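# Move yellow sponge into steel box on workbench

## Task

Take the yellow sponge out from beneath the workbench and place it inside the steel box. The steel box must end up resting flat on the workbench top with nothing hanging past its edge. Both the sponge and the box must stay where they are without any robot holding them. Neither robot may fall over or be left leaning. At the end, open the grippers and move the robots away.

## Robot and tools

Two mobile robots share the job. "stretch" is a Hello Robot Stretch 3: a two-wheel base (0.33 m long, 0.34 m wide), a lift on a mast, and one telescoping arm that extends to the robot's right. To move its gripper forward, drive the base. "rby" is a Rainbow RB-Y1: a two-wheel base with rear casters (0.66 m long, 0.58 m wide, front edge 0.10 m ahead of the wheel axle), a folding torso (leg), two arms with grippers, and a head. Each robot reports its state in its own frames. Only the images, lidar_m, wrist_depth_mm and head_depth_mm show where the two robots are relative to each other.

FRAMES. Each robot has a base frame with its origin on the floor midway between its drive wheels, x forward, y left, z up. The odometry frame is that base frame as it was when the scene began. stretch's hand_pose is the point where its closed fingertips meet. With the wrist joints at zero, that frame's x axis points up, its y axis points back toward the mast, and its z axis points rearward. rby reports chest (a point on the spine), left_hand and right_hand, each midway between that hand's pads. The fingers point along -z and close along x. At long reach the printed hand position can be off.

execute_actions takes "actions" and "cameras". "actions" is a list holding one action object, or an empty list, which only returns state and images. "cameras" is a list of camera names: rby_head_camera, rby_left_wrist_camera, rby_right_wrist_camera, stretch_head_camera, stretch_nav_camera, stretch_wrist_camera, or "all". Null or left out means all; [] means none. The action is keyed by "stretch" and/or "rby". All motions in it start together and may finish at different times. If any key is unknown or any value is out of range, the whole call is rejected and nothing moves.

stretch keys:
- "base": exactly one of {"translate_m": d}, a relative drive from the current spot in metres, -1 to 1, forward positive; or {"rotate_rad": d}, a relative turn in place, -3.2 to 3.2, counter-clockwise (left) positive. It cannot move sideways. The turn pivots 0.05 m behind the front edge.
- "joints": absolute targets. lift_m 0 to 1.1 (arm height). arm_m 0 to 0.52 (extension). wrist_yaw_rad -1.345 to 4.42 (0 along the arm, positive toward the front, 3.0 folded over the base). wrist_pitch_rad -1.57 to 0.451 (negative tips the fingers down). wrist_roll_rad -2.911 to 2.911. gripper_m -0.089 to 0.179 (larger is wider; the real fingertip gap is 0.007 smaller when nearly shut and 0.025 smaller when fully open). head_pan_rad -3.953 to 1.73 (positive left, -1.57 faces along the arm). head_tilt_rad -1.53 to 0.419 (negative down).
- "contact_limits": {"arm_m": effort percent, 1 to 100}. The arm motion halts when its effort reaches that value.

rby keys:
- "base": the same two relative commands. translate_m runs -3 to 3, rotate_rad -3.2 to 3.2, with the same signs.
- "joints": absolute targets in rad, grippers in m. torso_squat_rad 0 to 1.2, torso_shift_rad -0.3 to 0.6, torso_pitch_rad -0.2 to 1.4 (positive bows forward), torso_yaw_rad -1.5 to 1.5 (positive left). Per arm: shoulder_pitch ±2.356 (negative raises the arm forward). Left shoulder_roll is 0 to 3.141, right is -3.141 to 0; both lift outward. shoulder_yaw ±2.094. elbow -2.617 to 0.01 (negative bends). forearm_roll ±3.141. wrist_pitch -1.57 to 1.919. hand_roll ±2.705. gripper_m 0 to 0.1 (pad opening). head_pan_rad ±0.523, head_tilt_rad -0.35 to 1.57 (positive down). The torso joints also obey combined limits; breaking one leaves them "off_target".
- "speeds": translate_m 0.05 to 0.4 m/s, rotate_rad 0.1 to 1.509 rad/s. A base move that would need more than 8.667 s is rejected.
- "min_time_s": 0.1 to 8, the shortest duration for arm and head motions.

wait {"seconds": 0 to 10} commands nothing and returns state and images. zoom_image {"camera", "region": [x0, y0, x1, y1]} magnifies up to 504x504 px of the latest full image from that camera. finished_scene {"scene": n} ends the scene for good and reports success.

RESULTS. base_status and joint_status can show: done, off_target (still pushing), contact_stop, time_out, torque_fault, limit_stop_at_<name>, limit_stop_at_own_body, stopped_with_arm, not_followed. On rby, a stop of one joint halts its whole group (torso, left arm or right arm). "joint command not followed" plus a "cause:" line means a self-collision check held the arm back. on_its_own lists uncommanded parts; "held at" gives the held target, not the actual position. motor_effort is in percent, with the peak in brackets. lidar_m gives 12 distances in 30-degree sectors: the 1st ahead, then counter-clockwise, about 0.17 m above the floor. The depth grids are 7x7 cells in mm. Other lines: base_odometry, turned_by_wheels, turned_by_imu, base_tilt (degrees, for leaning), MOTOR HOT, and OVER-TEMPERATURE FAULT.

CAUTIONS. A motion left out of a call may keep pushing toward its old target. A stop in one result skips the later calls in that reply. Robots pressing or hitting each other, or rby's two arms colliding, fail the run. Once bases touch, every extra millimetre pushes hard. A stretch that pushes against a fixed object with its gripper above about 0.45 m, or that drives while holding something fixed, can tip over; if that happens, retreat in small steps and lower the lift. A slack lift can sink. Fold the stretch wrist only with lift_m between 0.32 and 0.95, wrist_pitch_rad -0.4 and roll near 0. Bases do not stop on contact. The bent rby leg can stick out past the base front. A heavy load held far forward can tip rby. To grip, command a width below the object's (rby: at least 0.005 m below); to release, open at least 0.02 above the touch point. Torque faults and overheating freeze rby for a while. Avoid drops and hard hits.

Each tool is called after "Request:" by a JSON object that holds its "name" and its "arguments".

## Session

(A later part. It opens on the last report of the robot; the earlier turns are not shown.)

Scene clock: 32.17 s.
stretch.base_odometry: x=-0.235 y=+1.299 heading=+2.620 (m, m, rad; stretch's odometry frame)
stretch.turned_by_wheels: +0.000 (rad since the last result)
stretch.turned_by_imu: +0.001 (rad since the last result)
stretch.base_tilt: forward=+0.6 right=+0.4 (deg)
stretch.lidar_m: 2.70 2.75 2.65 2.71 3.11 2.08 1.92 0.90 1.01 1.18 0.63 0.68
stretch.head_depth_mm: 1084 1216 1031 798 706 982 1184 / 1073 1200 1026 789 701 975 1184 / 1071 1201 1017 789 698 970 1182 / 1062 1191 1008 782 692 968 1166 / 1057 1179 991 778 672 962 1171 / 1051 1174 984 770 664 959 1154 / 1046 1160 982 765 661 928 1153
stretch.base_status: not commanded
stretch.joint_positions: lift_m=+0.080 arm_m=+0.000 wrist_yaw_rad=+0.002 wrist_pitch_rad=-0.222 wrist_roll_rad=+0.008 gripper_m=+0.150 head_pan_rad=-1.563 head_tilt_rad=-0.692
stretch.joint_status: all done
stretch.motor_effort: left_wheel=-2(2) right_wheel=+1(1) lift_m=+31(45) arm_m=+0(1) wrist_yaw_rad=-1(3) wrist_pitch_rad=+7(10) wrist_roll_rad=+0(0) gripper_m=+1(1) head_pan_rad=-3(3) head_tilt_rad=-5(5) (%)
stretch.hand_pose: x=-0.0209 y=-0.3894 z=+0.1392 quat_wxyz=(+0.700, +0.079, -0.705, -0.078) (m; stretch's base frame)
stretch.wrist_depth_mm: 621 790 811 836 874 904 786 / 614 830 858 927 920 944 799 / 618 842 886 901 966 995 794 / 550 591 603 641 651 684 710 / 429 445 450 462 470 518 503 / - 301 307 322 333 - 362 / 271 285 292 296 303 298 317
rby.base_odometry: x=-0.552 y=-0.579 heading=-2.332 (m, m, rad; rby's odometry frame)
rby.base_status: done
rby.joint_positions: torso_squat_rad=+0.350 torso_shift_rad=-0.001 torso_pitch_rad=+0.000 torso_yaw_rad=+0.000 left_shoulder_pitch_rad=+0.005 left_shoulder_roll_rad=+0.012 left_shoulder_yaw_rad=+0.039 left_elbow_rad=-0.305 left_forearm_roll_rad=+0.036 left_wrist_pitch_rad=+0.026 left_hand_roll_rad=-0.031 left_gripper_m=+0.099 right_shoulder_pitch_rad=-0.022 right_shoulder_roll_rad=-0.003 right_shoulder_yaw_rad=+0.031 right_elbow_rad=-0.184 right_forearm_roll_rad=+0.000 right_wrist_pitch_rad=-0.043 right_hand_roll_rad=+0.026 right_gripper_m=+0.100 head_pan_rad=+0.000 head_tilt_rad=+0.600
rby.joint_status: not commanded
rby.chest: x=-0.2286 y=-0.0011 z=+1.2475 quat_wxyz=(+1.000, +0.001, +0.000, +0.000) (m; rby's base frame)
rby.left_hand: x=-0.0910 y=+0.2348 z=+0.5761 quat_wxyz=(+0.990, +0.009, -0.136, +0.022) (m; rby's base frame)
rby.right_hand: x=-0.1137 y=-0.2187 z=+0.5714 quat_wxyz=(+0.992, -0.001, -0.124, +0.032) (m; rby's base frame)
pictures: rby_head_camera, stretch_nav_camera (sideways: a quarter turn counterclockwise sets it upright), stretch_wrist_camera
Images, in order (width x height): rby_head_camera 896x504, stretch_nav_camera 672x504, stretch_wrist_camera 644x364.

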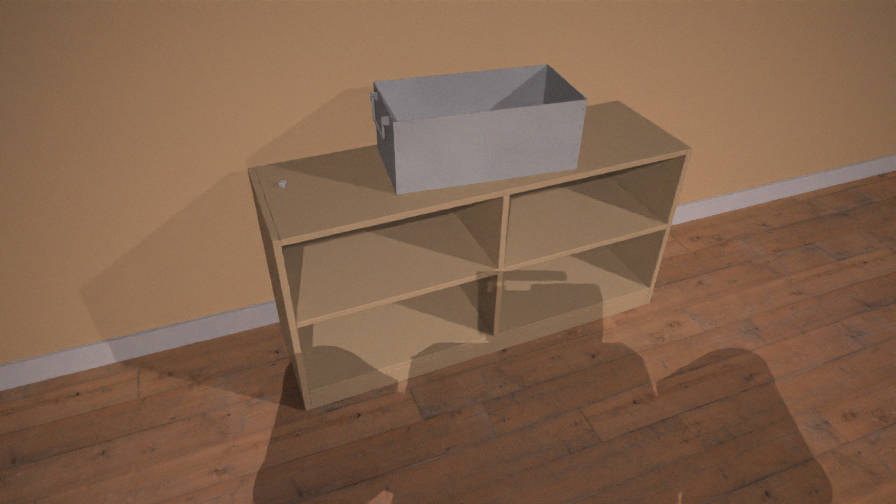

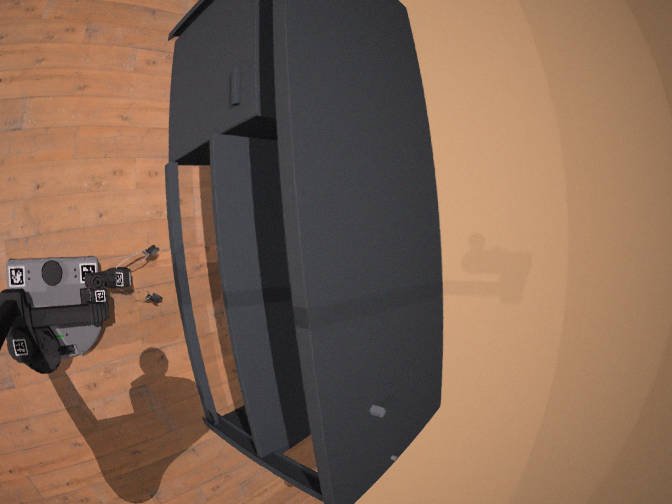

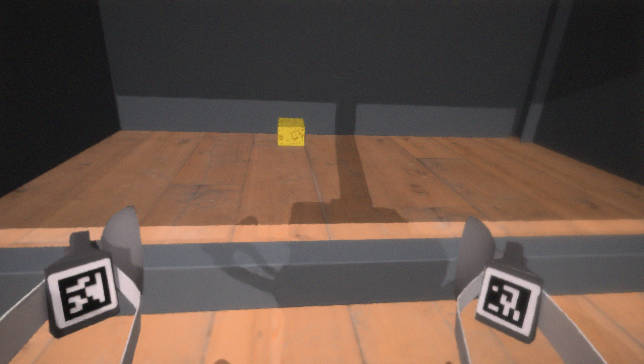

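Request:
{"name": "execute_actions", "arguments": {"actions": [{"stretch":{"base":{"rotate_rad":-0.5},"joints":{"lift_m":0.2}},"rby":{"base":{"rotate_rad":0.45},"joints":{"head_tilt_rad":0.7}}}], "cameras": []}}

Request:
{"name": "execute_actions", "arguments": {"actions": [{"stretch":{"base":{"translate_m":0.44}}}], "cameras": []}}

Request:
{"name": "execute_actions", "arguments": {"actions": [{"stretch":{"base":{"rotate_rad":0.5}}}], "cameras": []}}

Request:
{"name": "execute_actions", "arguments": {"actions": [{"stretch":{"base":{"translate_m":-0.32},"joints":{"arm_m":0.2}}}], "cameras": ["rby_head_camera","stretch_wrist_camera","stretch_nav_camera"]}}

Scene clock: 36.27 s.
stretch.base_odometry: x=-0.235 y=+1.299 heading=+2.120 (m, m, rad; stretch's odometry frame)
stretch.turned_by_wheels: -0.500 (rad since the last result)
stretch.turned_by_imu: -0.493 (rad since the last result)
stretch.base_tilt: forward=+0.7 right=+0.4 (deg)
stretch.lidar_m: 0.69 2.70 2.75 2.60 2.58 3.01 2.06 1.92 0.89 1.03 1.18 0.63
stretch.head_depth_mm: 1532 1762 1039 1051 1598 1400 1212 / 1440 1644 1029 874 1197 1373 1203 / 1344 1500 1015 816 1134 1363 1202 / 1267 1344 1008 780 1071 1352 1192 / 1190 1282 995 776 1028 1294 1175 / 1134 1234 987 769 684 956 1157 / 1075 1171 979 766 648 915 1185
stretch.base_status: done
stretch.joint_positions: lift_m=+0.200 arm_m=+0.000 wrist_yaw_rad=+0.002 wrist_pitch_rad=-0.221 wrist_roll_rad=+0.008 gripper_m=+0.150 head_pan_rad=-1.563 head_tilt_rad=-0.692
stretch.joint_status: all done
stretch.motor_effort: left_wheel=+2(6) right_wheel=-3(6) lift_m=+53(56) arm_m=+0(0) wrist_yaw_rad=-2(3) wrist_pitch_rad=+7(8) wrist_roll_rad=+0(0) gripper_m=+0(0) head_pan_rad=-2(3) head_tilt_rad=-5(5) (%)
stretch.hand_pose: x=-0.0210 y=-0.3895 z=+0.2587 quat_wxyz=(+0.700, +0.079, -0.705, -0.078) (m; stretch's base frame)
stretch.wrist_depth_mm: 713 794 905 898 684 574 - / 746 849 981 - 766 629 - / 793 896 - - 787 667 - / 774 894 918 974 785 891 - / 662 678 666 689 650 741 727 / - 528 532 496 563 - 575 / 415 372 408 445 457 446 476
rby.base_odometry: x=-0.552 y=-0.579 heading=-1.882 (m, m, rad; rby's odometry frame)
rby.base_status: done
rby.joint_positions: torso_squat_rad=+0.350 torso_shift_rad=-0.001 torso_pitch_rad=+0.000 torso_yaw_rad=+0.000 left_shoulder_pitch_rad=+0.005 left_shoulder_roll_rad=+0.012 left_shoulder_yaw_rad=+0.039 left_elbow_rad=-0.305 left_forearm_roll_rad=+0.036 left_wrist_pitch_rad=+0.026 left_hand_roll_rad=-0.031 left_gripper_m=+0.099 right_shoulder_pitch_rad=-0.022 right_shoulder_roll_rad=-0.003 right_shoulder_yaw_rad=+0.031 right_elbow_rad=-0.184 right_forearm_roll_rad=+0.000 right_wrist_pitch_rad=-0.043 right_hand_roll_rad=+0.026 right_gripper_m=+0.100 head_pan_rad=+0.000 head_tilt_rad=+0.700
rby.joint_status: all done
rby.chest: x=-0.2286 y=-0.0012 z=+1.2475 quat_wxyz=(+1.000, +0.001, +0.000, +0.000) (m; rby's base frame)
rby.left_hand: x=-0.0910 y=+0.2348 z=+0.5761 quat_wxyz=(+0.990, +0.009, -0.136, +0.022) (m; rby's base frame)
rby.right_hand: x=-0.1137 y=-0.2187 z=+0.5714 quat_wxyz=(+0.992, +0.000, -0.124, +0.032) (m; rby's base frame)
pictures: none
No camera images: the call's "cameras" was empty. Leave "cameras" out to get every camera's image.

Scene clock: 41.87 s.
stretch.base_odometry: x=-0.465 y=+1.674 heading=+2.120 (m, m, rad; stretch's odometry frame)
stretch.turned_by_wheels: +0.000 (rad since the last result)
stretch.turned_by_imu: +0.002 (rad since the last result)
stretch.base_tilt: forward=+0.7 right=+0.4 (deg)
stretch.lidar_m: 0.37 2.34 2.39 2.60 2.76 3.57 2.44 2.30 1.14 0.99 0.28 0.28
stretch.head_depth_mm: 1223 1339 1041 800 651 950 1206 / 1136 1278 1025 790 645 584 1172 / 1066 1207 1013 784 639 555 850 / 998 1133 1005 783 639 538 786 / 943 1065 1000 774 634 536 493 / 899 1000 988 766 630 534 471 / 851 939 978 763 627 532 460
stretch.base_status: done
stretch.joint_positions: lift_m=+0.200 arm_m=+0.000 wrist_yaw_rad=+0.002 wrist_pitch_rad=-0.221 wrist_roll_rad=+0.008 gripper_m=+0.150 head_pan_rad=-1.563 head_tilt_rad=-0.692
stretch.joint_status: not commanded
stretch.motor_effort: left_wheel=+2(7) right_wheel=-3(5) lift_m=+52(52) arm_m=+0(1) wrist_yaw_rad=-3(2) wrist_pitch_rad=+7(7) wrist_roll_rad=+0(0) gripper_m=+1(0) head_pan_rad=-2(3) head_tilt_rad=-6(6) (%)
stretch.hand_pose: x=-0.0210 y=-0.3895 z=+0.2587 quat_wxyz=(+0.700, +0.079, -0.705, -0.078) (m; stretch's base frame)
stretch.wrist_depth_mm: 547 604 675 775 747 611 528 / 574 644 737 866 - 936 770 / 591 661 780 907 - 971 803 / 608 706 800 914 - 953 812 / 617 670 664 678 708 761 747 / - 524 530 545 559 - 527 / 412 435 440 446 453 438 458
rby.base_odometry: x=-0.552 y=-0.579 heading=-1.882 (m, m, rad; rby's odometry frame)
rby.base_status: not commanded
rby.joint_positions: torso_squat_rad=+0.350 torso_shift_rad=-0.001 torso_pitch_rad=+0.000 torso_yaw_rad=+0.000 left_shoulder_pitch_rad=+0.005 left_shoulder_roll_rad=+0.012 left_shoulder_yaw_rad=+0.039 left_elbow_rad=-0.305 left_forearm_roll_rad=+0.036 left_wrist_pitch_rad=+0.026 left_hand_roll_rad=-0.031 left_gripper_m=+0.099 right_shoulder_pitch_rad=-0.022 right_shoulder_roll_rad=-0.003 right_shoulder_yaw_rad=+0.031 right_elbow_rad=-0.184 right_forearm_roll_rad=+0.000 right_wrist_pitch_rad=-0.043 right_hand_roll_rad=+0.026 right_gripper_m=+0.100 head_pan_rad=+0.000 head_tilt_rad=+0.700
rby.joint_status: not commanded
rby.chest: x=-0.2286 y=-0.0012 z=+1.2475 quat_wxyz=(+1.000, +0.001, +0.000, +0.000) (m; rby's base frame)
rby.left_hand: x=-0.0910 y=+0.2348 z=+0.5761 quat_wxyz=(+0.990, +0.009, -0.136, +0.022) (m; rby's base frame)
rby.right_hand: x=-0.1137 y=-0.2187 z=+0.5714 quat_wxyz=(+0.992, +0.000, -0.124, +0.032) (m; rby's base frame)
pictures: none
No camera images: the call's "cameras" was empty. Leave "cameras" out to get every camera's image.

Scene clock: 43.60 s.
stretch.base_odometry: x=-0.465 y=+1.674 heading=+2.619 (m, m, rad; stretch's odometry frame)
stretch.turned_by_wheels: +0.499 (rad since the last result)
stretch.turned_by_imu: +0.491 (rad since the last result)
stretch.base_tilt: forward=+0.6 right=+0.2 (deg)
stretch.lidar_m: 0.67 2.38 2.60 2.74 3.73 2.46 2.31 1.14 1.00 0.28 0.28 0.36
stretch.head_depth_mm: 857 968 1038 796 646 547 491 / 855 959 1022 791 646 543 491 / 846 953 1021 786 641 540 487 / 844 949 1008 780 640 540 484 / 837 939 999 772 633 537 474 / 832 930 984 769 632 532 472 / 826 919 979 765 627 530 469
stretch.base_status: rotate_rad off_target (by the wheels' count: +0.4989 of +0.5000)
stretch.joint_positions: lift_m=+0.200 arm_m=+0.000 wrist_yaw_rad=-0.078 wrist_pitch_rad=-0.220 wrist_roll_rad=+0.008 gripper_m=+0.149 head_pan_rad=-1.563 head_tilt_rad=-0.692
stretch.joint_status: not commanded
stretch.on_its_own: right_wheel is at rest, and its effort (+27) is outside its rest range (-18 to +18); wrist_yaw_rad is at rest, and its effort (+69) is outside its rest range (-12 to +12)
stretch.motor_effort: left_wheel=-12(12) right_wheel=+27(28) lift_m=+52(52) arm_m=-1(0) wrist_yaw_rad=+69(70) wrist_pitch_rad=+7(7) wrist_roll_rad=+0(0) gripper_m=+22(21) head_pan_rad=-3(2) head_tilt_rad=-6(6) (%)
stretch.hand_pose: x=-0.0406 y=-0.3888 z=+0.2590 quat_wxyz=(+0.697, +0.050, -0.708, -0.105) (m; stretch's base frame)
stretch.wrist_depth_mm: 102 160 607 627 673 594 511 / 101 158 638 679 709 766 817 / 100 156 667 713 768 818 869 / 99 153 710 755 796 853 932 / 98 135 643 685 691 772 762 / 98 - 520 543 560 - 576 / - 148 433 445 455 449 480
rby.base_odometry: x=-0.552 y=-0.579 heading=-1.882 (m, m, rad; rby's odometry frame)
rby.base_status: not commanded
rby.joint_positions: torso_squat_rad=+0.350 torso_shift_rad=-0.001 torso_pitch_rad=+0.000 torso_yaw_rad=+0.000 left_shoulder_pitch_rad=+0.005 left_shoulder_roll_rad=+0.012 left_shoulder_yaw_rad=+0.039 left_elbow_rad=-0.305 left_forearm_roll_rad=+0.036 left_wrist_pitch_rad=+0.026 left_hand_roll_rad=-0.031 left_gripper_m=+0.099 right_shoulder_pitch_rad=-0.022 right_shoulder_roll_rad=-0.003 right_shoulder_yaw_rad=+0.031 right_elbow_rad=-0.184 right_forearm_roll_rad=+0.000 right_wrist_pitch_rad=-0.043 right_hand_roll_rad=+0.026 right_gripper_m=+0.100 head_pan_rad=+0.000 head_tilt_rad=+0.700
rby.joint_status: not commanded
rby.chest: x=-0.2286 y=-0.0012 z=+1.2475 quat_wxyz=(+1.000, +0.001, +0.000, +0.000) (m; rby's base frame)
rby.left_hand: x=-0.0910 y=+0.2348 z=+0.5761 quat_wxyz=(+0.990, +0.009, -0.136, +0.022) (m; rby's base frame)
rby.right_hand: x=-0.1137 y=-0.2187 z=+0.5714 quat_wxyz=(+0.992, +0.000, -0.124, +0.032) (m; rby's base frame)
pictures: none
No camera images: the call's "cameras" was empty. Leave "cameras" out to get every camera's image.

Scene clock: 48.00 s.
stretch.base_odometry: x=-0.187 y=+1.514 heading=+2.619 (m, m, rad; stretch's odometry frame)
stretch.turned_by_wheels: +0.000 (rad since the last result)
stretch.turned_by_imu: +0.003 (rad since the last result)
stretch.base_tilt: forward=+0.5 right=+0.5 (deg)
stretch.lidar_m: 0.87 2.70 2.83 2.78 3.19 2.13 1.99 0.84 1.04 0.97 0.49 0.44
stretch.head_depth_mm: 890 1005 1028 797 648 545 778 / 883 995 1021 787 643 542 777 / 877 989 1013 781 643 541 760 / 872 987 995 773 634 537 754 / 867 974 989 771 631 534 754 / 861 968 981 768 630 533 752 / 852 957 972 762 626 529 746
stretch.base_status: done
stretch.joint_positions: lift_m=+0.200 arm_m=+0.096 wrist_yaw_rad=+0.000 wrist_pitch_rad=-0.219 wrist_roll_rad=+0.008 gripper_m=+0.150 head_pan_rad=-1.564 head_tilt_rad=-0.695
stretch.joint_status: arm_m contact_stop (moved +0.096 of +0.200)
stretch.on_its_own: arm_m is slack since a contact_stop, until your next command for it (your +0.200 is given up)
stretch.motor_effort: left_wheel=+0(19) right_wheel=+0(26) lift_m=+50(52) arm_m=+0(36) wrist_yaw_rad=+0(70) wrist_pitch_rad=+7(7) wrist_roll_rad=+0(0) gripper_m=+0(21) head_pan_rad=-2(3) head_tilt_rad=-3(5) (%)
stretch.hand_pose: x=-0.0214 y=-0.4858 z=+0.2593 quat_wxyz=(+0.700, +0.077, -0.705, -0.078) (m; stretch's base frame)
stretch.wrist_depth_mm: 521 530 559 560 588 590 530 / 549 549 582 610 623 648 672 / 559 600 617 624 661 683 705 / 567 632 658 687 697 736 736 / 553 649 662 662 720 743 745 / - 528 529 541 559 - 584 / 410 429 435 455 453 453 478
rby.base_odometry: x=-0.552 y=-0.579 heading=-1.882 (m, m, rad; rby's odometry frame)
rby.base_status: not commanded
rby.joint_positions: torso_squat_rad=+0.350 torso_shift_rad=-0.001 torso_pitch_rad=+0.000 torso_yaw_rad=+0.000 left_shoulder_pitch_rad=+0.005 left_shoulder_roll_rad=+0.012 left_shoulder_yaw_rad=+0.039 left_elbow_rad=-0.305 left_forearm_roll_rad=+0.036 left_wrist_pitch_rad=+0.026 left_hand_roll_rad=-0.031 left_gripper_m=+0.099 right_shoulder_pitch_rad=-0.022 right_shoulder_roll_rad=-0.003 right_shoulder_yaw_rad=+0.031 right_elbow_rad=-0.184 right_forearm_roll_rad=+0.000 right_wrist_pitch_rad=-0.043 right_hand_roll_rad=+0.026 right_gripper_m=+0.100 head_pan_rad=+0.000 head_tilt_rad=+0.700
rby.joint_status: not commanded
rby.chest: x=-0.2286 y=-0.0012 z=+1.2475 quat_wxyz=(+1.000, +0.001, +0.000, +0.000) (m; rby's base frame)
rby.left_hand: x=-0.0910 y=+0.2348 z=+0.5761 quat_wxyz=(+0.990, +0.009, -0.136, +0.022) (m; rby's base frame)
rby.right_hand: x=-0.1137 y=-0.2187 z=+0.5714 quat_wxyz=(+0.992, +0.000, -0.124, +0.032) (m; rby's base frame)
pictures: rby_head_camera, stretch_nav_camera (sideways: a quarter turn counterclockwise sets it upright), stretch_wrist_camera
Images, in order (width x height): rby_head_camera 896x504, stretch_nav_camera 672x504, stretch_wrist_camera 644x364.

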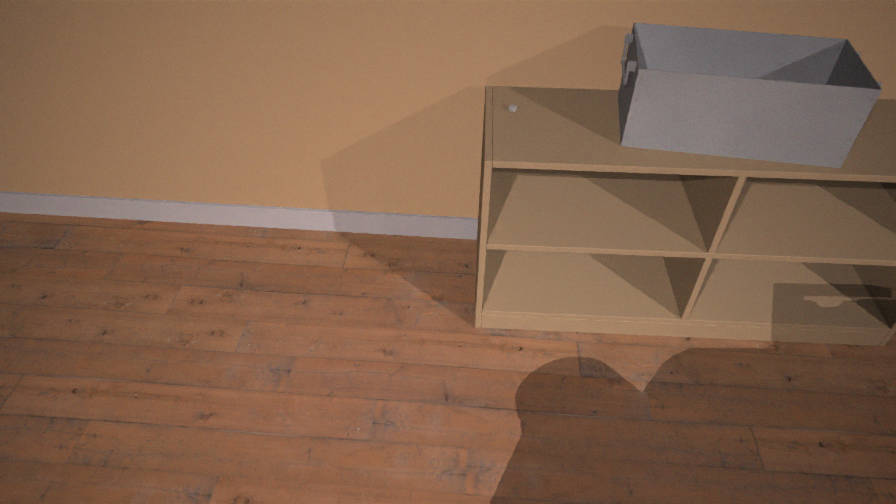

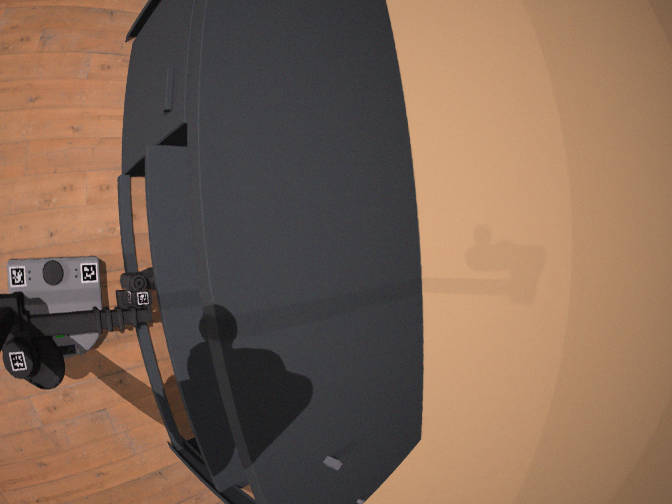

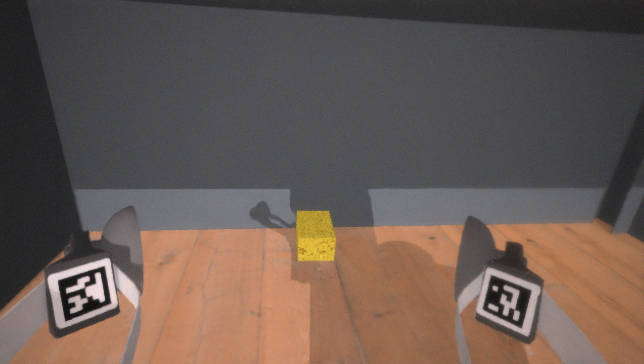

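Request:
{"name": "execute_actions", "arguments": {"actions": [{"stretch":{"base":{"translate_m":-0.02},"joints":{"lift_m":0.09,"arm_m":0.07}}}], "cameras": []}}

Request:
{"name": "execute_actions", "arguments": {"actions": [{"stretch":{"joints":{"arm_m":0.4},"contact_limits":{"arm_m":20}}}], "cameras": ["stretch_wrist_camera"]}}

Scene clock: 50.13 s.
stretch.base_odometry: x=-0.170 y=+1.504 heading=+2.619 (m, m, rad; stretch's odometry frame)
stretch.turned_by_wheels: +0.000 (rad since the last result)
stretch.turned_by_imu: +0.000 (rad since the last result)
stretch.base_tilt: forward=+0.7 right=+0.3 (deg)
stretch.lidar_m: 0.87 2.72 2.84 2.78 3.16 2.10 1.97 0.82 1.04 0.97 0.52 0.46
stretch.head_depth_mm: 887 1003 1030 794 647 546 779 / 887 1001 1022 788 643 544 775 / 881 992 1006 785 641 540 775 / 878 983 999 777 637 538 759 / 871 978 990 768 633 533 754 / 862 964 977 768 629 532 751 / 854 960 972 761 625 531 748
stretch.base_status: done
stretch.joint_positions: lift_m=+0.090 arm_m=+0.070 wrist_yaw_rad=+0.000 wrist_pitch_rad=-0.219 wrist_roll_rad=+0.008 gripper_m=+0.150 head_pan_rad=-1.564 head_tilt_rad=-0.695
stretch.joint_status: all done
stretch.motor_effort: left_wheel=+0(5) right_wheel=+0(4) lift_m=+30(46) arm_m=-4(4) wrist_yaw_rad=+0(0) wrist_pitch_rad=+7(7) wrist_roll_rad=+0(0) gripper_m=+0(1) head_pan_rad=-2(2) head_tilt_rad=-4(4) (%)
stretch.hand_pose: x=-0.0214 y=-0.4602 z=+0.1499 quat_wxyz=(+0.700, +0.077, -0.705, -0.078) (m; stretch's base frame)
stretch.wrist_depth_mm: 551 567 580 613 600 631 665 / 569 596 618 629 657 671 707 / 592 618 651 665 687 734 737 / 563 615 651 624 684 701 734 / 456 470 466 478 501 540 514 / - 365 369 376 379 - 404 / 284 296 305 308 316 312 334
rby.base_odometry: x=-0.552 y=-0.579 heading=-1.882 (m, m, rad; rby's odometry frame)
rby.base_status: not commanded
rby.joint_positions: torso_squat_rad=+0.350 torso_shift_rad=-0.001 torso_pitch_rad=+0.000 torso_yaw_rad=+0.000 left_shoulder_pitch_rad=+0.005 left_shoulder_roll_rad=+0.012 left_shoulder_yaw_rad=+0.039 left_elbow_rad=-0.305 left_forearm_roll_rad=+0.036 left_wrist_pitch_rad=+0.026 left_hand_roll_rad=-0.031 left_gripper_m=+0.099 right_shoulder_pitch_rad=-0.022 right_shoulder_roll_rad=-0.003 right_shoulder_yaw_rad=+0.031 right_elbow_rad=-0.184 right_forearm_roll_rad=+0.000 right_wrist_pitch_rad=-0.043 right_hand_roll_rad=+0.026 right_gripper_m=+0.100 head_pan_rad=+0.000 head_tilt_rad=+0.700
rby.joint_status: not commanded
rby.chest: x=-0.2286 y=-0.0012 z=+1.2475 quat_wxyz=(+1.000, +0.001, +0.000, +0.000) (m; rby's base frame)
rby.left_hand: x=-0.0910 y=+0.2348 z=+0.5761 quat_wxyz=(+0.990, +0.009, -0.136, +0.022) (m; rby's base frame)
rby.right_hand: x=-0.1137 y=-0.2187 z=+0.5714 quat_wxyz=(+0.992, +0.000, -0.124, +0.032) (m; rby's base frame)
pictures: none
No camera images: the call's "cameras" was empty. Leave "cameras" out to get every camera's image.

Scene clock: 53.77 s.
stretch.base_odometry: x=-0.170 y=+1.504 heading=+2.619 (m, m, rad; stretch's odometry frame)
stretch.turned_by_wheels: +0.000 (rad since the last result)
stretch.turned_by_imu: +0.001 (rad since the last result)
stretch.base_tilt: forward=+0.7 right=+0.4 (deg)
stretch.lidar_m: 0.88 2.72 2.84 2.78 3.17 2.11 1.97 0.82 1.04 0.97 0.52 0.46
stretch.head_depth_mm: 890 1005 1031 797 647 546 780 / 888 999 1012 788 644 542 777 / 885 992 1007 781 639 539 772 / 875 980 1000 774 635 538 759 / 872 978 990 769 631 536 752 / 865 971 980 768 628 532 749 / 860 965 975 758 625 530 745
stretch.base_status: not commanded
stretch.joint_positions: lift_m=+0.090 arm_m=+0.400 wrist_yaw_rad=+0.000 wrist_pitch_rad=-0.219 wrist_roll_rad=+0.008 gripper_m=+0.150 head_pan_rad=-1.564 head_tilt_rad=-0.695
stretch.joint_status: all done
stretch.motor_effort: left_wheel=-1(0) right_wheel=+0(0) lift_m=+31(31) arm_m=+3(5) wrist_yaw_rad=+0(0) wrist_pitch_rad=+7(7) wrist_roll_rad=+0(0) gripper_m=+0(0) head_pan_rad=-2(2) head_tilt_rad=-4(4) (%)
stretch.contact_limits: arm_m 20 (drawing in: default 24, maximum 39; extending or still: default 32, maximum 53)
stretch.hand_pose: x=-0.0214 y=-0.7896 z=+0.1499 quat_wxyz=(+0.700, +0.077, -0.705, -0.078) (m; stretch's base frame)
stretch.wrist_depth_mm: 273 279 288 294 308 321 328 / 287 296 304 317 325 337 346 / 300 308 322 331 341 358 365 / 316 326 340 348 369 381 400 / 336 347 359 371 391 405 420 / - 359 365 317 382 - 398 / 286 295 298 280 315 314 330
rby.base_odometry: x=-0.552 y=-0.579 heading=-1.882 (m, m, rad; rby's odometry frame)
rby.base_status: not commanded
rby.joint_positions: torso_squat_rad=+0.350 torso_shift_rad=-0.001 torso_pitch_rad=+0.000 torso_yaw_rad=+0.000 left_shoulder_pitch_rad=+0.005 left_shoulder_roll_rad=+0.012 left_shoulder_yaw_rad=+0.039 left_elbow_rad=-0.305 left_forearm_roll_rad=+0.036 left_wrist_pitch_rad=+0.026 left_hand_roll_rad=-0.031 left_gripper_m=+0.099 right_shoulder_pitch_rad=-0.022 right_shoulder_roll_rad=-0.003 right_shoulder_yaw_rad=+0.031 right_elbow_rad=-0.184 right_forearm_roll_rad=+0.000 right_wrist_pitch_rad=-0.043 right_hand_roll_rad=+0.026 right_gripper_m=+0.100 head_pan_rad=+0.000 head_tilt_rad=+0.700
rby.joint_status: not commanded
rby.chest: x=-0.2286 y=-0.0012 z=+1.2475 quat_wxyz=(+1.000, +0.001, +0.000, +0.000) (m; rby's base frame)
rby.left_hand: x=-0.0910 y=+0.2348 z=+0.5761 quat_wxyz=(+0.990, +0.009, -0.136, +0.022) (m; rby's base frame)
rby.right_hand: x=-0.1137 y=-0.2187 z=+0.5714 quat_wxyz=(+0.992, +0.000, -0.124, +0.032) (m; rby's base frame)
pictures: stretch_wrist_camera
Images, in order (width x height): stretch_wrist_camera 644x364.

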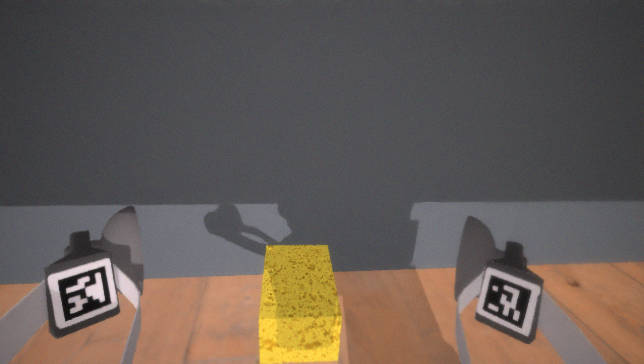

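Request:
{"name": "execute_actions", "arguments": {"actions": [{"stretch":{"joints":{"lift_m":0.05,"wrist_pitch_rad":-0.55}}}], "cameras": []}}

Request:
{"name": "execute_actions", "arguments": {"actions": [{"stretch":{"joints":{"arm_m":0.51},"contact_limits":{"arm_m":20}}}], "cameras": ["stretch_wrist_camera"]}}

Scene clock: 55.40 s.
stretch.base_odometry: x=-0.170 y=+1.504 heading=+2.619 (m, m, rad; stretch's odometry frame)
stretch.turned_by_wheels: +0.000 (rad since the last result)
stretch.turned_by_imu: +0.000 (rad since the last result)
stretch.base_tilt: forward=+0.5 right=+0.4 (deg)
stretch.lidar_m: 0.88 2.72 2.83 2.78 3.16 2.10 1.96 0.82 1.04 0.97 0.52 0.46
stretch.head_depth_mm: 895 1004 1027 792 648 546 777 / 885 995 1022 791 643 542 776 / 884 986 1009 787 641 542 771 / 875 980 1002 772 635 536 756 / 864 974 988 775 631 535 754 / 865 965 984 767 629 533 747 / 861 959 976 761 623 529 747
stretch.base_status: not commanded
stretch.joint_positions: lift_m=+0.050 arm_m=+0.400 wrist_yaw_rad=+0.000 wrist_pitch_rad=-0.561 wrist_roll_rad=+0.008 gripper_m=+0.150 head_pan_rad=-1.564 head_tilt_rad=-0.695
stretch.joint_status: all done
stretch.motor_effort: left_wheel=+0(1) right_wheel=+0(0) lift_m=+31(29) arm_m=+3(4) wrist_yaw_rad=+0(0) wrist_pitch_rad=+4(5) wrist_roll_rad=+0(0) gripper_m=+0(0) head_pan_rad=-2(3) head_tilt_rad=-4(4) (%)
stretch.hand_pose: x=-0.0215 y=-0.7487 z=+0.0322 quat_wxyz=(+0.677, +0.195, -0.682, -0.197) (m; stretch's base frame)
stretch.wrist_depth_mm: 287 299 301 312 323 330 344 / 318 323 331 290 355 367 380 / 282 289 296 249 316 321 331 / 237 242 249 252 262 267 273 / 210 211 213 215 221 233 231 / - 183 185 189 194 - 201 / 158 162 166 168 170 171 178
rby.base_odometry: x=-0.552 y=-0.579 heading=-1.882 (m, m, rad; rby's odometry frame)
rby.base_status: not commanded
rby.joint_positions: torso_squat_rad=+0.350 torso_shift_rad=-0.001 torso_pitch_rad=+0.000 torso_yaw_rad=+0.000 left_shoulder_pitch_rad=+0.005 left_shoulder_roll_rad=+0.012 left_shoulder_yaw_rad=+0.039 left_elbow_rad=-0.305 left_forearm_roll_rad=+0.036 left_wrist_pitch_rad=+0.026 left_hand_roll_rad=-0.031 left_gripper_m=+0.099 right_shoulder_pitch_rad=-0.022 right_shoulder_roll_rad=-0.003 right_shoulder_yaw_rad=+0.031 right_elbow_rad=-0.184 right_forearm_roll_rad=+0.000 right_wrist_pitch_rad=-0.043 right_hand_roll_rad=+0.026 right_gripper_m=+0.100 head_pan_rad=+0.000 head_tilt_rad=+0.700
rby.joint_status: not commanded
rby.chest: x=-0.2286 y=-0.0012 z=+1.2475 quat_wxyz=(+1.000, +0.001, +0.000, +0.000) (m; rby's base frame)
rby.left_hand: x=-0.0910 y=+0.2348 z=+0.5761 quat_wxyz=(+0.990, +0.009, -0.136, +0.022) (m; rby's base frame)
rby.right_hand: x=-0.1137 y=-0.2187 z=+0.5714 quat_wxyz=(+0.992, +0.000, -0.124, +0.032) (m; rby's base frame)
pictures: none
No camera images: the call's "cameras" was empty. Leave "cameras" out to get every camera's image.

Scene clock: 57.47 s.
stretch.base_odometry: x=-0.170 y=+1.504 heading=+2.619 (m, m, rad; stretch's odometry frame)
stretch.turned_by_wheels: +0.000 (rad since the last result)
stretch.turned_by_imu: +0.000 (rad since the last result)
stretch.base_tilt: forward=+0.5 right=+0.4 (deg)
stretch.lidar_m: 0.88 2.71 2.83 2.78 3.18 2.10 1.97 0.82 1.04 0.97 0.52 0.46
stretch.head_depth_mm: 891 1002 1026 794 644 546 782 / 885 995 1018 792 644 542 775 / 884 991 1009 782 641 540 774 / 875 983 1000 775 636 538 756 / 865 972 989 775 631 535 754 / 863 972 981 765 630 532 750 / 857 960 967 763 625 530 746
stretch.base_status: not commanded
stretch.joint_positions: lift_m=+0.050 arm_m=+0.510 wrist_yaw_rad=+0.000 wrist_pitch_rad=-0.562 wrist_roll_rad=+0.008 gripper_m=+0.150 head_pan_rad=-1.564 head_tilt_rad=-0.695
stretch.joint_status: all done
stretch.motor_effort: left_wheel=+0(1) right_wheel=+0(0) lift_m=+31(31) arm_m=+3(4) wrist_yaw_rad=-1(1) wrist_pitch_rad=+4(4) wrist_roll_rad=+0(0) gripper_m=-1(1) head_pan_rad=-2(1) head_tilt_rad=-4(4) (%)
stretch.contact_limits: arm_m 20 (drawing in: default 24, maximum 39; extending or still: default 32, maximum 53)
stretch.hand_pose: x=-0.0215 y=-0.8587 z=+0.0321 quat_wxyz=(+0.677, +0.196, -0.682, -0.197) (m; stretch's base frame)
stretch.wrist_depth_mm: 192 198 202 208 213 220 227 / 211 216 223 229 237 244 253 / 234 239 241 229 267 277 288 / 238 242 232 183 258 265 271 / 208 210 162 161 220 230 230 / - 182 179 180 192 - 200 / 157 162 165 168 170 170 178
rby.base_odometry: x=-0.552 y=-0.579 heading=-1.882 (m, m, rad; rby's odometry frame)
rby.base_status: not commanded
rby.joint_positions: torso_squat_rad=+0.350 torso_shift_rad=-0.001 torso_pitch_rad=+0.000 torso_yaw_rad=+0.000 left_shoulder_pitch_rad=+0.005 left_shoulder_roll_rad=+0.012 left_shoulder_yaw_rad=+0.039 left_elbow_rad=-0.305 left_forearm_roll_rad=+0.036 left_wrist_pitch_rad=+0.026 left_hand_roll_rad=-0.031 left_gripper_m=+0.099 right_shoulder_pitch_rad=-0.022 right_shoulder_roll_rad=-0.003 right_shoulder_yaw_rad=+0.031 right_elbow_rad=-0.184 right_forearm_roll_rad=+0.000 right_wrist_pitch_rad=-0.043 right_hand_roll_rad=+0.026 right_gripper_m=+0.100 head_pan_rad=+0.000 head_tilt_rad=+0.700
rby.joint_status: not commanded
rby.chest: x=-0.2286 y=-0.0012 z=+1.2475 quat_wxyz=(+1.000, +0.001, +0.000, +0.000) (m; rby's base frame)
rby.left_hand: x=-0.0910 y=+0.2348 z=+0.5761 quat_wxyz=(+0.990, +0.009, -0.136, +0.022) (m; rby's base frame)
rby.right_hand: x=-0.1137 y=-0.2187 z=+0.5714 quat_wxyz=(+0.992, +0.000, -0.124, +0.032) (m; rby's base frame)
pictures: stretch_wrist_camera
Images, in order (width x height): stretch_wrist_camera 644x364.

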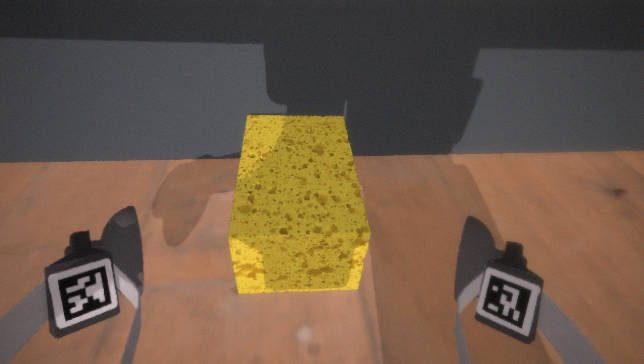

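Request:
{"name": "execute_actions", "arguments": {"actions": [{"stretch":{"joints":{"gripper_m":0.03}}}], "cameras": []}}

Request:
{"name": "execute_actions", "arguments": {"actions": [{"stretch":{"joints":{"lift_m":0.1,"wrist_pitch_rad":-0.2}}}], "cameras": []}}

Request:
{"name": "execute_actions", "arguments": {"actions": [{"stretch":{"joints":{"arm_m":0.0}}}], "cameras": ["stretch_wrist_camera"]}}

Scene clock: 59.70 s.
stretch.base_odometry: x=-0.170 y=+1.504 heading=+2.619 (m, m, rad; stretch's odometry frame)
stretch.turned_by_wheels: +0.000 (rad since the last result)
stretch.turned_by_imu: +0.000 (rad since the last result)
stretch.base_tilt: forward=+0.5 right=+0.3 (deg)
stretch.lidar_m: 0.88 2.72 2.83 2.77 3.18 2.10 1.97 0.82 1.04 0.97 0.52 0.45
stretch.head_depth_mm: 892 1001 1023 794 650 546 780 / 886 994 1020 789 644 543 777 / 879 989 1012 785 638 542 774 / 873 983 1006 774 634 540 753 / 869 980 993 777 632 534 753 / 864 967 984 766 629 532 754 / 859 963 977 762 626 529 749
stretch.base_status: not commanded
stretch.joint_positions: lift_m=+0.050 arm_m=+0.510 wrist_yaw_rad=+0.000 wrist_pitch_rad=-0.562 wrist_roll_rad=+0.008 gripper_m=+0.031 head_pan_rad=-1.564 head_tilt_rad=-0.695
stretch.joint_status: all done
stretch.motor_effort: left_wheel=-1(1) right_wheel=+0(0) lift_m=+31(31) arm_m=+3(3) wrist_yaw_rad=-1(0) wrist_pitch_rad=+4(4) wrist_roll_rad=+0(0) gripper_m=-14(99) head_pan_rad=-3(2) head_tilt_rad=-4(3) (%)
stretch.hand_pose: x=-0.0215 y=-0.8587 z=+0.0321 quat_wxyz=(+0.677, +0.196, -0.682, -0.197) (m; stretch's base frame)
stretch.wrist_depth_mm: 193 196 203 207 214 220 227 / 212 216 223 228 235 245 251 / 236 242 241 223 265 274 287 / 236 240 231 182 258 264 272 / 205 207 159 161 224 225 229 / 179 184 176 180 - 195 200 / 161 162 165 167 170 174 177
rby.base_odometry: x=-0.552 y=-0.579 heading=-1.882 (m, m, rad; rby's odometry frame)
rby.base_status: not commanded
rby.joint_positions: torso_squat_rad=+0.350 torso_shift_rad=-0.001 torso_pitch_rad=+0.000 torso_yaw_rad=+0.000 left_shoulder_pitch_rad=+0.005 left_shoulder_roll_rad=+0.012 left_shoulder_yaw_rad=+0.039 left_elbow_rad=-0.305 left_forearm_roll_rad=+0.036 left_wrist_pitch_rad=+0.026 left_hand_roll_rad=-0.031 left_gripper_m=+0.099 right_shoulder_pitch_rad=-0.022 right_shoulder_roll_rad=-0.003 right_shoulder_yaw_rad=+0.031 right_elbow_rad=-0.184 right_forearm_roll_rad=+0.000 right_wrist_pitch_rad=-0.043 right_hand_roll_rad=+0.026 right_gripper_m=+0.100 head_pan_rad=+0.000 head_tilt_rad=+0.700
rby.joint_status: not commanded
rby.chest: x=-0.2286 y=-0.0012 z=+1.2475 quat_wxyz=(+1.000, +0.001, +0.000, +0.000) (m; rby's base frame)
rby.left_hand: x=-0.0910 y=+0.2348 z=+0.5761 quat_wxyz=(+0.990, +0.009, -0.136, +0.022) (m; rby's base frame)
rby.right_hand: x=-0.1137 y=-0.2187 z=+0.5714 quat_wxyz=(+0.992, +0.000, -0.124, +0.032) (m; rby's base frame)
pictures: none
No camera images: the call's "cameras" was empty. Leave "cameras" out to get every camera's image.

Scene clock: 61.00 s.
stretch.base_odometry: x=-0.170 y=+1.504 heading=+2.619 (m, m, rad; stretch's odometry frame)
stretch.turned_by_wheels: +0.000 (rad since the last result)
stretch.turned_by_imu: +0.000 (rad since the last result)
stretch.base_tilt: forward=+0.6 right=+0.3 (deg)
stretch.lidar_m: 0.88 2.72 2.84 2.78 3.16 2.10 1.96 0.82 1.04 0.97 0.52 0.45
stretch.head_depth_mm: 893 1004 1027 793 647 547 781 / 889 993 1021 786 645 542 775 / 879 990 1011 784 641 540 772 / 877 978 1001 776 637 538 752 / 870 976 992 771 632 533 750 / 864 963 978 769 630 532 751 / 861 956 977 761 626 528 750
stretch.base_status: not commanded
stretch.joint_positions: lift_m=+0.100 arm_m=+0.510 wrist_yaw_rad=-0.001 wrist_pitch_rad=-0.229 wrist_roll_rad=+0.008 gripper_m=+0.031 head_pan_rad=-1.564 head_tilt_rad=-0.695
stretch.joint_status: all done
stretch.motor_effort: left_wheel=-2(3) right_wheel=+2(2) lift_m=+52(56) arm_m=+4(4) wrist_yaw_rad=+0(1) wrist_pitch_rad=+10(33) wrist_roll_rad=+0(0) gripper_m=-15(15) head_pan_rad=-2(2) head_tilt_rad=-4(3) (%)
stretch.hand_pose: x=-0.0218 y=-0.8987 z=+0.1566 quat_wxyz=(+0.700, +0.080, -0.705, -0.082) (m; stretch's base frame)
stretch.wrist_depth_mm: 181 185 191 196 202 211 218 / 191 196 200 209 214 223 231 / 202 205 214 220 229 238 247 / 210 217 226 234 244 253 262 / 227 232 235 243 258 274 284 / 239 243 149 156 - 295 306 / 257 269 265 150 299 314 327
rby.base_odometry: x=-0.552 y=-0.579 heading=-1.882 (m, m, rad; rby's odometry frame)
rby.base_status: not commanded
rby.joint_positions: torso_squat_rad=+0.350 torso_shift_rad=-0.001 torso_pitch_rad=+0.000 torso_yaw_rad=+0.000 left_shoulder_pitch_rad=+0.005 left_shoulder_roll_rad=+0.012 left_shoulder_yaw_rad=+0.039 left_elbow_rad=-0.305 left_forearm_roll_rad=+0.036 left_wrist_pitch_rad=+0.026 left_hand_roll_rad=-0.031 left_gripper_m=+0.099 right_shoulder_pitch_rad=-0.022 right_shoulder_roll_rad=-0.003 right_shoulder_yaw_rad=+0.031 right_elbow_rad=-0.184 right_forearm_roll_rad=+0.000 right_wrist_pitch_rad=-0.043 right_hand_roll_rad=+0.026 right_gripper_m=+0.100 head_pan_rad=+0.000 head_tilt_rad=+0.700
rby.joint_status: not commanded
rby.chest: x=-0.2286 y=-0.0012 z=+1.2475 quat_wxyz=(+1.000, +0.001, +0.000, +0.000) (m; rby's base frame)
rby.left_hand: x=-0.0910 y=+0.2348 z=+0.5761 quat_wxyz=(+0.990, +0.009, -0.136, +0.022) (m; rby's base frame)
rby.right_hand: x=-0.1137 y=-0.2187 z=+0.5714 quat_wxyz=(+0.992, +0.000, -0.124, +0.032) (m; rby's base frame)
pictures: none
No camera images: the call's "cameras" was empty. Leave "cameras" out to get every camera's image.

Scene clock: 65.93 s.
stretch.base_odometry: x=-0.170 y=+1.504 heading=+2.619 (m, m, rad; stretch's odometry frame)
stretch.turned_by_wheels: +0.000 (rad since the last result)
stretch.turned_by_imu: +0.001 (rad since the last result)
stretch.base_tilt: forward=+0.6 right=+0.2 (deg)
stretch.lidar_m: 0.88 2.72 2.83 2.78 3.18 2.10 1.96 0.82 1.04 0.38 0.52 0.46
stretch.head_depth_mm: 891 1003 1030 796 650 546 780 / 884 991 1022 791 645 545 775 / 881 993 1012 781 639 540 773 / 876 981 1000 776 635 537 758 / 872 979 990 770 633 535 752 / 863 962 982 766 628 533 749 / 860 965 971 760 626 530 744
stretch.base_status: not commanded
stretch.joint_positions: lift_m=+0.100 arm_m=+0.000 wrist_yaw_rad=-0.001 wrist_pitch_rad=-0.223 wrist_roll_rad=+0.008 gripper_m=+0.031 head_pan_rad=-1.564 head_tilt_rad=-0.695
stretch.joint_status: all done
stretch.motor_effort: left_wheel=-1(2) right_wheel=+1(2) lift_m=+53(52) arm_m=-3(4) wrist_yaw_rad=+0(2) wrist_pitch_rad=+8(11) wrist_roll_rad=+0(0) gripper_m=-14(14) head_pan_rad=-2(2) head_tilt_rad=-4(4) (%)
stretch.hand_pose: x=-0.0218 y=-0.3898 z=+0.1581 quat_wxyz=(+0.700, +0.078, -0.705, -0.080) (m; stretch's base frame)
stretch.wrist_depth_mm: 588 623 654 655 669 715 719 / 589 654 675 697 716 741 768 / 593 698 711 736 762 808 804 / 582 635 657 673 716 719 738 / 456 460 503 489 526 523 535 / 366 385 149 157 - 408 417 / 307 308 294 152 318 334 340
rby.base_odometry: x=-0.552 y=-0.579 heading=-1.882 (m, m, rad; rby's odometry frame)
rby.base_status: not commanded
rby.joint_positions: torso_squat_rad=+0.350 torso_shift_rad=-0.001 torso_pitch_rad=+0.000 torso_yaw_rad=+0.000 left_shoulder_pitch_rad=+0.005 left_shoulder_roll_rad=+0.012 left_shoulder_yaw_rad=+0.039 left_elbow_rad=-0.305 left_forearm_roll_rad=+0.036 left_wrist_pitch_rad=+0.026 left_hand_roll_rad=-0.031 left_gripper_m=+0.099 right_shoulder_pitch_rad=-0.022 right_shoulder_roll_rad=-0.003 right_shoulder_yaw_rad=+0.031 right_elbow_rad=-0.184 right_forearm_roll_rad=+0.000 right_wrist_pitch_rad=-0.043 right_hand_roll_rad=+0.026 right_gripper_m=+0.100 head_pan_rad=+0.000 head_tilt_rad=+0.700
rby.joint_status: not commanded
rby.chest: x=-0.2286 y=-0.0012 z=+1.2475 quat_wxyz=(+1.000, +0.001, +0.000, +0.000) (m; rby's base frame)
rby.left_hand: x=-0.0910 y=+0.2348 z=+0.5761 quat_wxyz=(+0.990, +0.009, -0.136, +0.022) (m; rby's base frame)
rby.right_hand: x=-0.1137 y=-0.2187 z=+0.5714 quat_wxyz=(+0.992, +0.000, -0.124, +0.032) (m; rby's base frame)
pictures: stretch_wrist_camera
Images, in order (width x height): stretch_wrist_camera 644x364.

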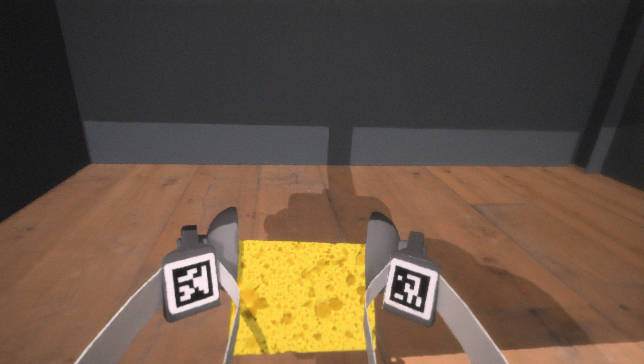

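Request:
{"name": "execute_actions", "arguments": {"actions": [{"stretch":{"joints":{"wrist_yaw_rad":1.4}},"rby":{"base":{"rotate_rad":-0.75}}}], "cameras": []}}

Request:
{"name": "execute_actions", "arguments": {"actions": [{"stretch":{"joints":{"lift_m":0.5},"base":{"rotate_rad":0.6}},"rby":{"base":{"translate_m":1.09}}}], "cameras": []}}

Request:
{"name": "execute_actions", "arguments": {"actions": [{"stretch":{"base":{"translate_m":0.6}},"rby":{"base":{"rotate_rad":0.68},"joints":{"head_tilt_rad":0.8}}}], "cameras": ["rby_head_camera","stretch_nav_camera"]}}

Scene clock: 70.87 s.
stretch.base_odometry: x=-0.170 y=+1.504 heading=+2.619 (m, m, rad; stretch's odometry frame)
stretch.turned_by_wheels: +0.000 (rad since the last result)
stretch.turned_by_imu: +0.001 (rad since the last result)
stretch.base_tilt: forward=+0.6 right=+0.3 (deg)
stretch.lidar_m: 0.88 2.73 2.83 2.83 3.17 2.10 1.96 0.82 1.04 0.98 0.31 0.27
stretch.head_depth_mm: 892 1011 1028 795 647 547 781 / 889 996 1023 789 644 543 775 / 883 989 1007 784 639 540 773 / 875 977 1004 779 636 538 754 / 870 973 993 774 634 536 755 / 860 971 981 767 629 532 750 / 857 964 972 759 626 529 746
stretch.base_status: not commanded
stretch.joint_positions: lift_m=+0.100 arm_m=+0.000 wrist_yaw_rad=+1.395 wrist_pitch_rad=-0.197 wrist_roll_rad=+0.004 gripper_m=+0.031 head_pan_rad=-1.564 head_tilt_rad=-0.695
stretch.joint_status: all done
stretch.motor_effort: left_wheel=-1(1) right_wheel=+1(1) lift_m=+42(52) arm_m=-3(4) wrist_yaw_rad=+4(8) wrist_pitch_rad=-1(8) wrist_roll_rad=+2(1) gripper_m=-15(14) head_pan_rad=-2(1) head_tilt_rad=-3(3) (%)
stretch.hand_pose: x=+0.2214 y=-0.1885 z=+0.1650 quat_wxyz=(+0.583, +0.506, -0.496, +0.398) (m; stretch's base frame)
stretch.wrist_depth_mm: - - - 444 275 295 320 / - - - 455 289 315 346 / - - - 469 305 332 367 / 655 693 722 480 322 357 399 / 480 492 532 386 354 382 431 / 381 402 150 156 - 403 432 / 315 317 305 151 272 351 355
rby.base_odometry: x=-0.552 y=-0.579 heading=-2.632 (m, m, rad; rby's odometry frame)
rby.base_status: done
rby.joint_positions: torso_squat_rad=+0.350 torso_shift_rad=-0.001 torso_pitch_rad=+0.000 torso_yaw_rad=+0.000 left_shoulder_pitch_rad=+0.005 left_shoulder_roll_rad=+0.012 left_shoulder_yaw_rad=+0.039 left_elbow_rad=-0.305 left_forearm_roll_rad=+0.036 left_wrist_pitch_rad=+0.026 left_hand_roll_rad=-0.031 left_gripper_m=+0.099 right_shoulder_pitch_rad=-0.022 right_shoulder_roll_rad=-0.003 right_shoulder_yaw_rad=+0.031 right_elbow_rad=-0.184 right_forearm_roll_rad=+0.000 right_wrist_pitch_rad=-0.043 right_hand_roll_rad=+0.026 right_gripper_m=+0.100 head_pan_rad=+0.000 head_tilt_rad=+0.700
rby.joint_status: not commanded
rby.chest: x=-0.2286 y=-0.0011 z=+1.2475 quat_wxyz=(+1.000, +0.001, +0.000, +0.000) (m; rby's base frame)
rby.left_hand: x=-0.0910 y=+0.2348 z=+0.5761 quat_wxyz=(+0.990, +0.009, -0.136, +0.022) (m; rby's base frame)
rby.right_hand: x=-0.1137 y=-0.2187 z=+0.5714 quat_wxyz=(+0.992, -0.001, -0.124, +0.032) (m; rby's base frame)
pictures: none
No camera images: the call's "cameras" was empty. Leave "cameras" out to get every camera's image.

Scene clock: 75.33 s.
stretch.base_odometry: x=-0.170 y=+1.504 heading=-3.065 (m, m, rad; stretch's odometry frame)
stretch.turned_by_wheels: +0.600 (rad since the last result)
stretch.turned_by_imu: +0.593 (rad since the last result)
stretch.base_tilt: forward=+0.6 right=+0.4 (deg)
stretch.lidar_m: 2.74 2.70 4.86 2.91 2.06 1.97 0.82 1.02 0.97 0.48 0.45 0.97
stretch.head_depth_mm: 872 955 1003 796 646 546 473 / 912 1014 1019 792 642 544 488 / 956 1067 1005 783 638 540 758 / 1005 1129 1005 780 636 537 796 / 1068 1184 986 772 633 559 844 / 1135 1244 977 768 629 774 1062 / 1210 1316 973 762 627 891 1153
stretch.base_status: done
stretch.joint_positions: lift_m=+0.500 arm_m=+0.000 wrist_yaw_rad=+1.398 wrist_pitch_rad=-0.218 wrist_roll_rad=+0.004 gripper_m=+0.031 head_pan_rad=-1.564 head_tilt_rad=-0.695
stretch.joint_status: all done
stretch.motor_effort: left_wheel=-2(6) right_wheel=+2(5) lift_m=+53(55) arm_m=-3(3) wrist_yaw_rad=+2(4) wrist_pitch_rad=+6(7) wrist_roll_rad=+2(2) gripper_m=-14(14) head_pan_rad=-2(2) head_tilt_rad=-4(3) (%)
stretch.hand_pose: x=+0.2199 y=-0.1876 z=+0.5595 quat_wxyz=(+0.587, +0.512, -0.490, +0.392) (m; stretch's base frame)
stretch.wrist_depth_mm: - - - - - - - / - - - - - - - / - - - - - 759 429 / - - - - - 756 408 / - - - - - 730 388 / 935 994 150 156 - 673 376 / 776 783 751 152 804 576 364
rby.base_odometry: x=-1.504 y=-1.110 heading=-2.633 (m, m, rad; rby's odometry frame)
rby.base_status: done
rby.joint_positions: torso_squat_rad=+0.350 torso_shift_rad=-0.001 torso_pitch_rad=+0.000 torso_yaw_rad=+0.000 left_shoulder_pitch_rad=+0.005 left_shoulder_roll_rad=+0.012 left_shoulder_yaw_rad=+0.039 left_elbow_rad=-0.305 left_forearm_roll_rad=+0.036 left_wrist_pitch_rad=+0.026 left_hand_roll_rad=-0.031 left_gripper_m=+0.099 right_shoulder_pitch_rad=-0.022 right_shoulder_roll_rad=-0.003 right_shoulder_yaw_rad=+0.031 right_elbow_rad=-0.184 right_forearm_roll_rad=+0.000 right_wrist_pitch_rad=-0.043 right_hand_roll_rad=+0.026 right_gripper_m=+0.100 head_pan_rad=+0.000 head_tilt_rad=+0.700
rby.joint_status: not commanded
rby.chest: x=-0.2286 y=-0.0011 z=+1.2475 quat_wxyz=(+1.000, +0.001, +0.000, +0.000) (m; rby's base frame)
rby.left_hand: x=-0.0910 y=+0.2348 z=+0.5761 quat_wxyz=(+0.990, +0.009, -0.136, +0.022) (m; rby's base frame)
rby.right_hand: x=-0.1136 y=-0.2187 z=+0.5714 quat_wxyz=(+0.992, -0.001, -0.124, +0.032) (m; rby's base frame)
pictures: none
No camera images: the call's "cameras" was empty. Leave "cameras" out to get every camera's image.

Scene clock: 82.27 s.
stretch.base_odometry: x=-0.768 y=+1.458 heading=-3.065 (m, m, rad; stretch's odometry frame)
stretch.turned_by_wheels: +0.000 (rad since the last result)
stretch.turned_by_imu: +0.002 (rad since the last result)
stretch.base_tilt: forward=+0.7 right=+0.4 (deg)
stretch.lidar_m: 2.22 2.01 4.58 3.71 2.60 2.48 1.42 0.62 0.59 0.61 1.80 2.15
stretch.head_depth_mm: 1108 1220 1027 797 702 884 1049 / 1163 1286 1018 794 854 966 1143 / 1232 1353 1007 782 914 1056 1179 / 1294 1454 1000 803 970 1182 1198 / 1366 1532 1733 854 1058 1312 1193 / 1442 1646 1904 1953 1619 1366 1187 / 1546 1762 2070 1956 1602 1353 1178
stretch.base_status: done
stretch.joint_positions: lift_m=+0.500 arm_m=+0.000 wrist_yaw_rad=+1.398 wrist_pitch_rad=-0.218 wrist_roll_rad=+0.004 gripper_m=+0.031 head_pan_rad=-1.564 head_tilt_rad=-0.695
stretch.joint_status: not commanded
stretch.motor_effort: left_wheel=-2(4) right_wheel=+1(6) lift_m=+52(52) arm_m=-3(3) wrist_yaw_rad=+1(2) wrist_pitch_rad=+7(7) wrist_roll_rad=+2(1) gripper_m=-15(14) head_pan_rad=-2(2) head_tilt_rad=-3(3) (%)
stretch.hand_pose: x=+0.2199 y=-0.1876 z=+0.5595 quat_wxyz=(+0.587, +0.512, -0.490, +0.392) (m; stretch's base frame)
stretch.wrist_depth_mm: - - - - - - - / - - - - - - - / - - - - - - - / - - - - - - - / - - - - - - - / 922 990 149 155 - - - / 790 787 751 152 808 888 889
rby.base_odometry: x=-1.504 y=-1.110 heading=-1.953 (m, m, rad; rby's odometry frame)
rby.base_status: done
rby.joint_positions: torso_squat_rad=+0.350 torso_shift_rad=-0.001 torso_pitch_rad=+0.000 torso_yaw_rad=+0.000 left_shoulder_pitch_rad=+0.005 left_shoulder_roll_rad=+0.012 left_shoulder_yaw_rad=+0.039 left_elbow_rad=-0.305 left_forearm_roll_rad=+0.036 left_wrist_pitch_rad=+0.026 left_hand_roll_rad=-0.031 left_gripper_m=+0.099 right_shoulder_pitch_rad=-0.022 right_shoulder_roll_rad=-0.003 right_shoulder_yaw_rad=+0.031 right_elbow_rad=-0.184 right_forearm_roll_rad=+0.000 right_wrist_pitch_rad=-0.043 right_hand_roll_rad=+0.026 right_gripper_m=+0.100 head_pan_rad=+0.000 head_tilt_rad=+0.800
rby.joint_status: all done
rby.chest: x=-0.2286 y=-0.0012 z=+1.2475 quat_wxyz=(+1.000, +0.001, +0.000, +0.000) (m; rby's base frame)
rby.left_hand: x=-0.0910 y=+0.2348 z=+0.5761 quat_wxyz=(+0.990, +0.009, -0.136, +0.022) (m; rby's base frame)
rby.right_hand: x=-0.1136 y=-0.2187 z=+0.5714 quat_wxyz=(+0.992, +0.000, -0.124, +0.032) (m; rby's base frame)
pictures: rby_head_camera, stretch_nav_camera (sideways: a quarter turn counterclockwise sets it upright)
Images, in order (width x height): rby_head_camera 896x504, stretch_nav_camera 672x504.

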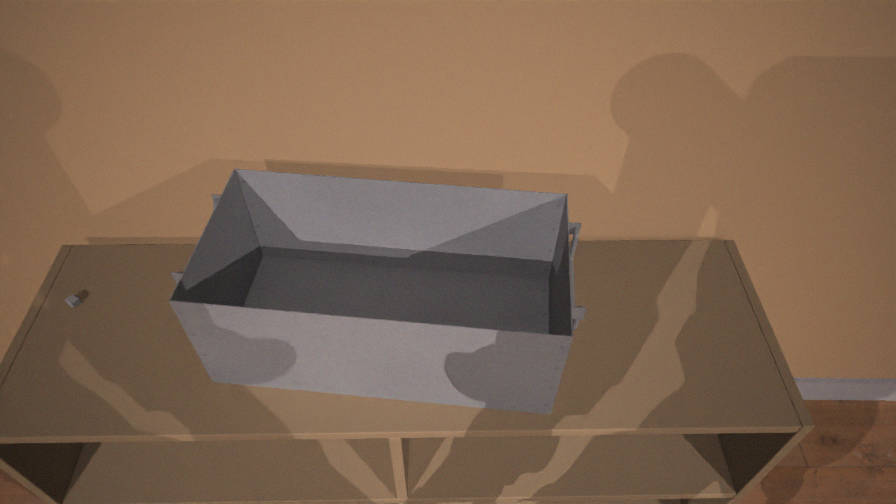

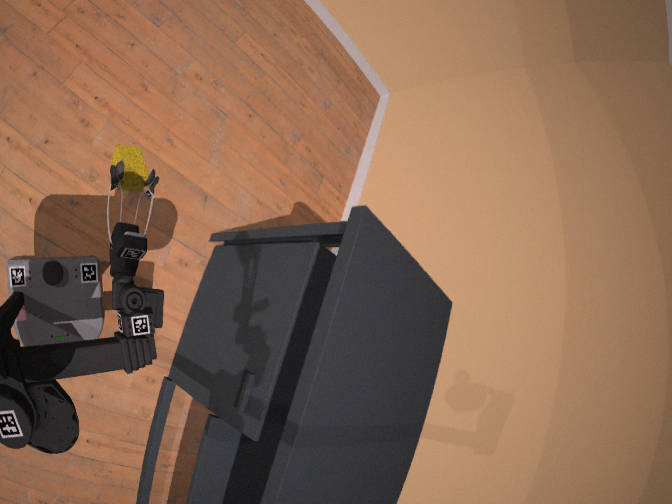

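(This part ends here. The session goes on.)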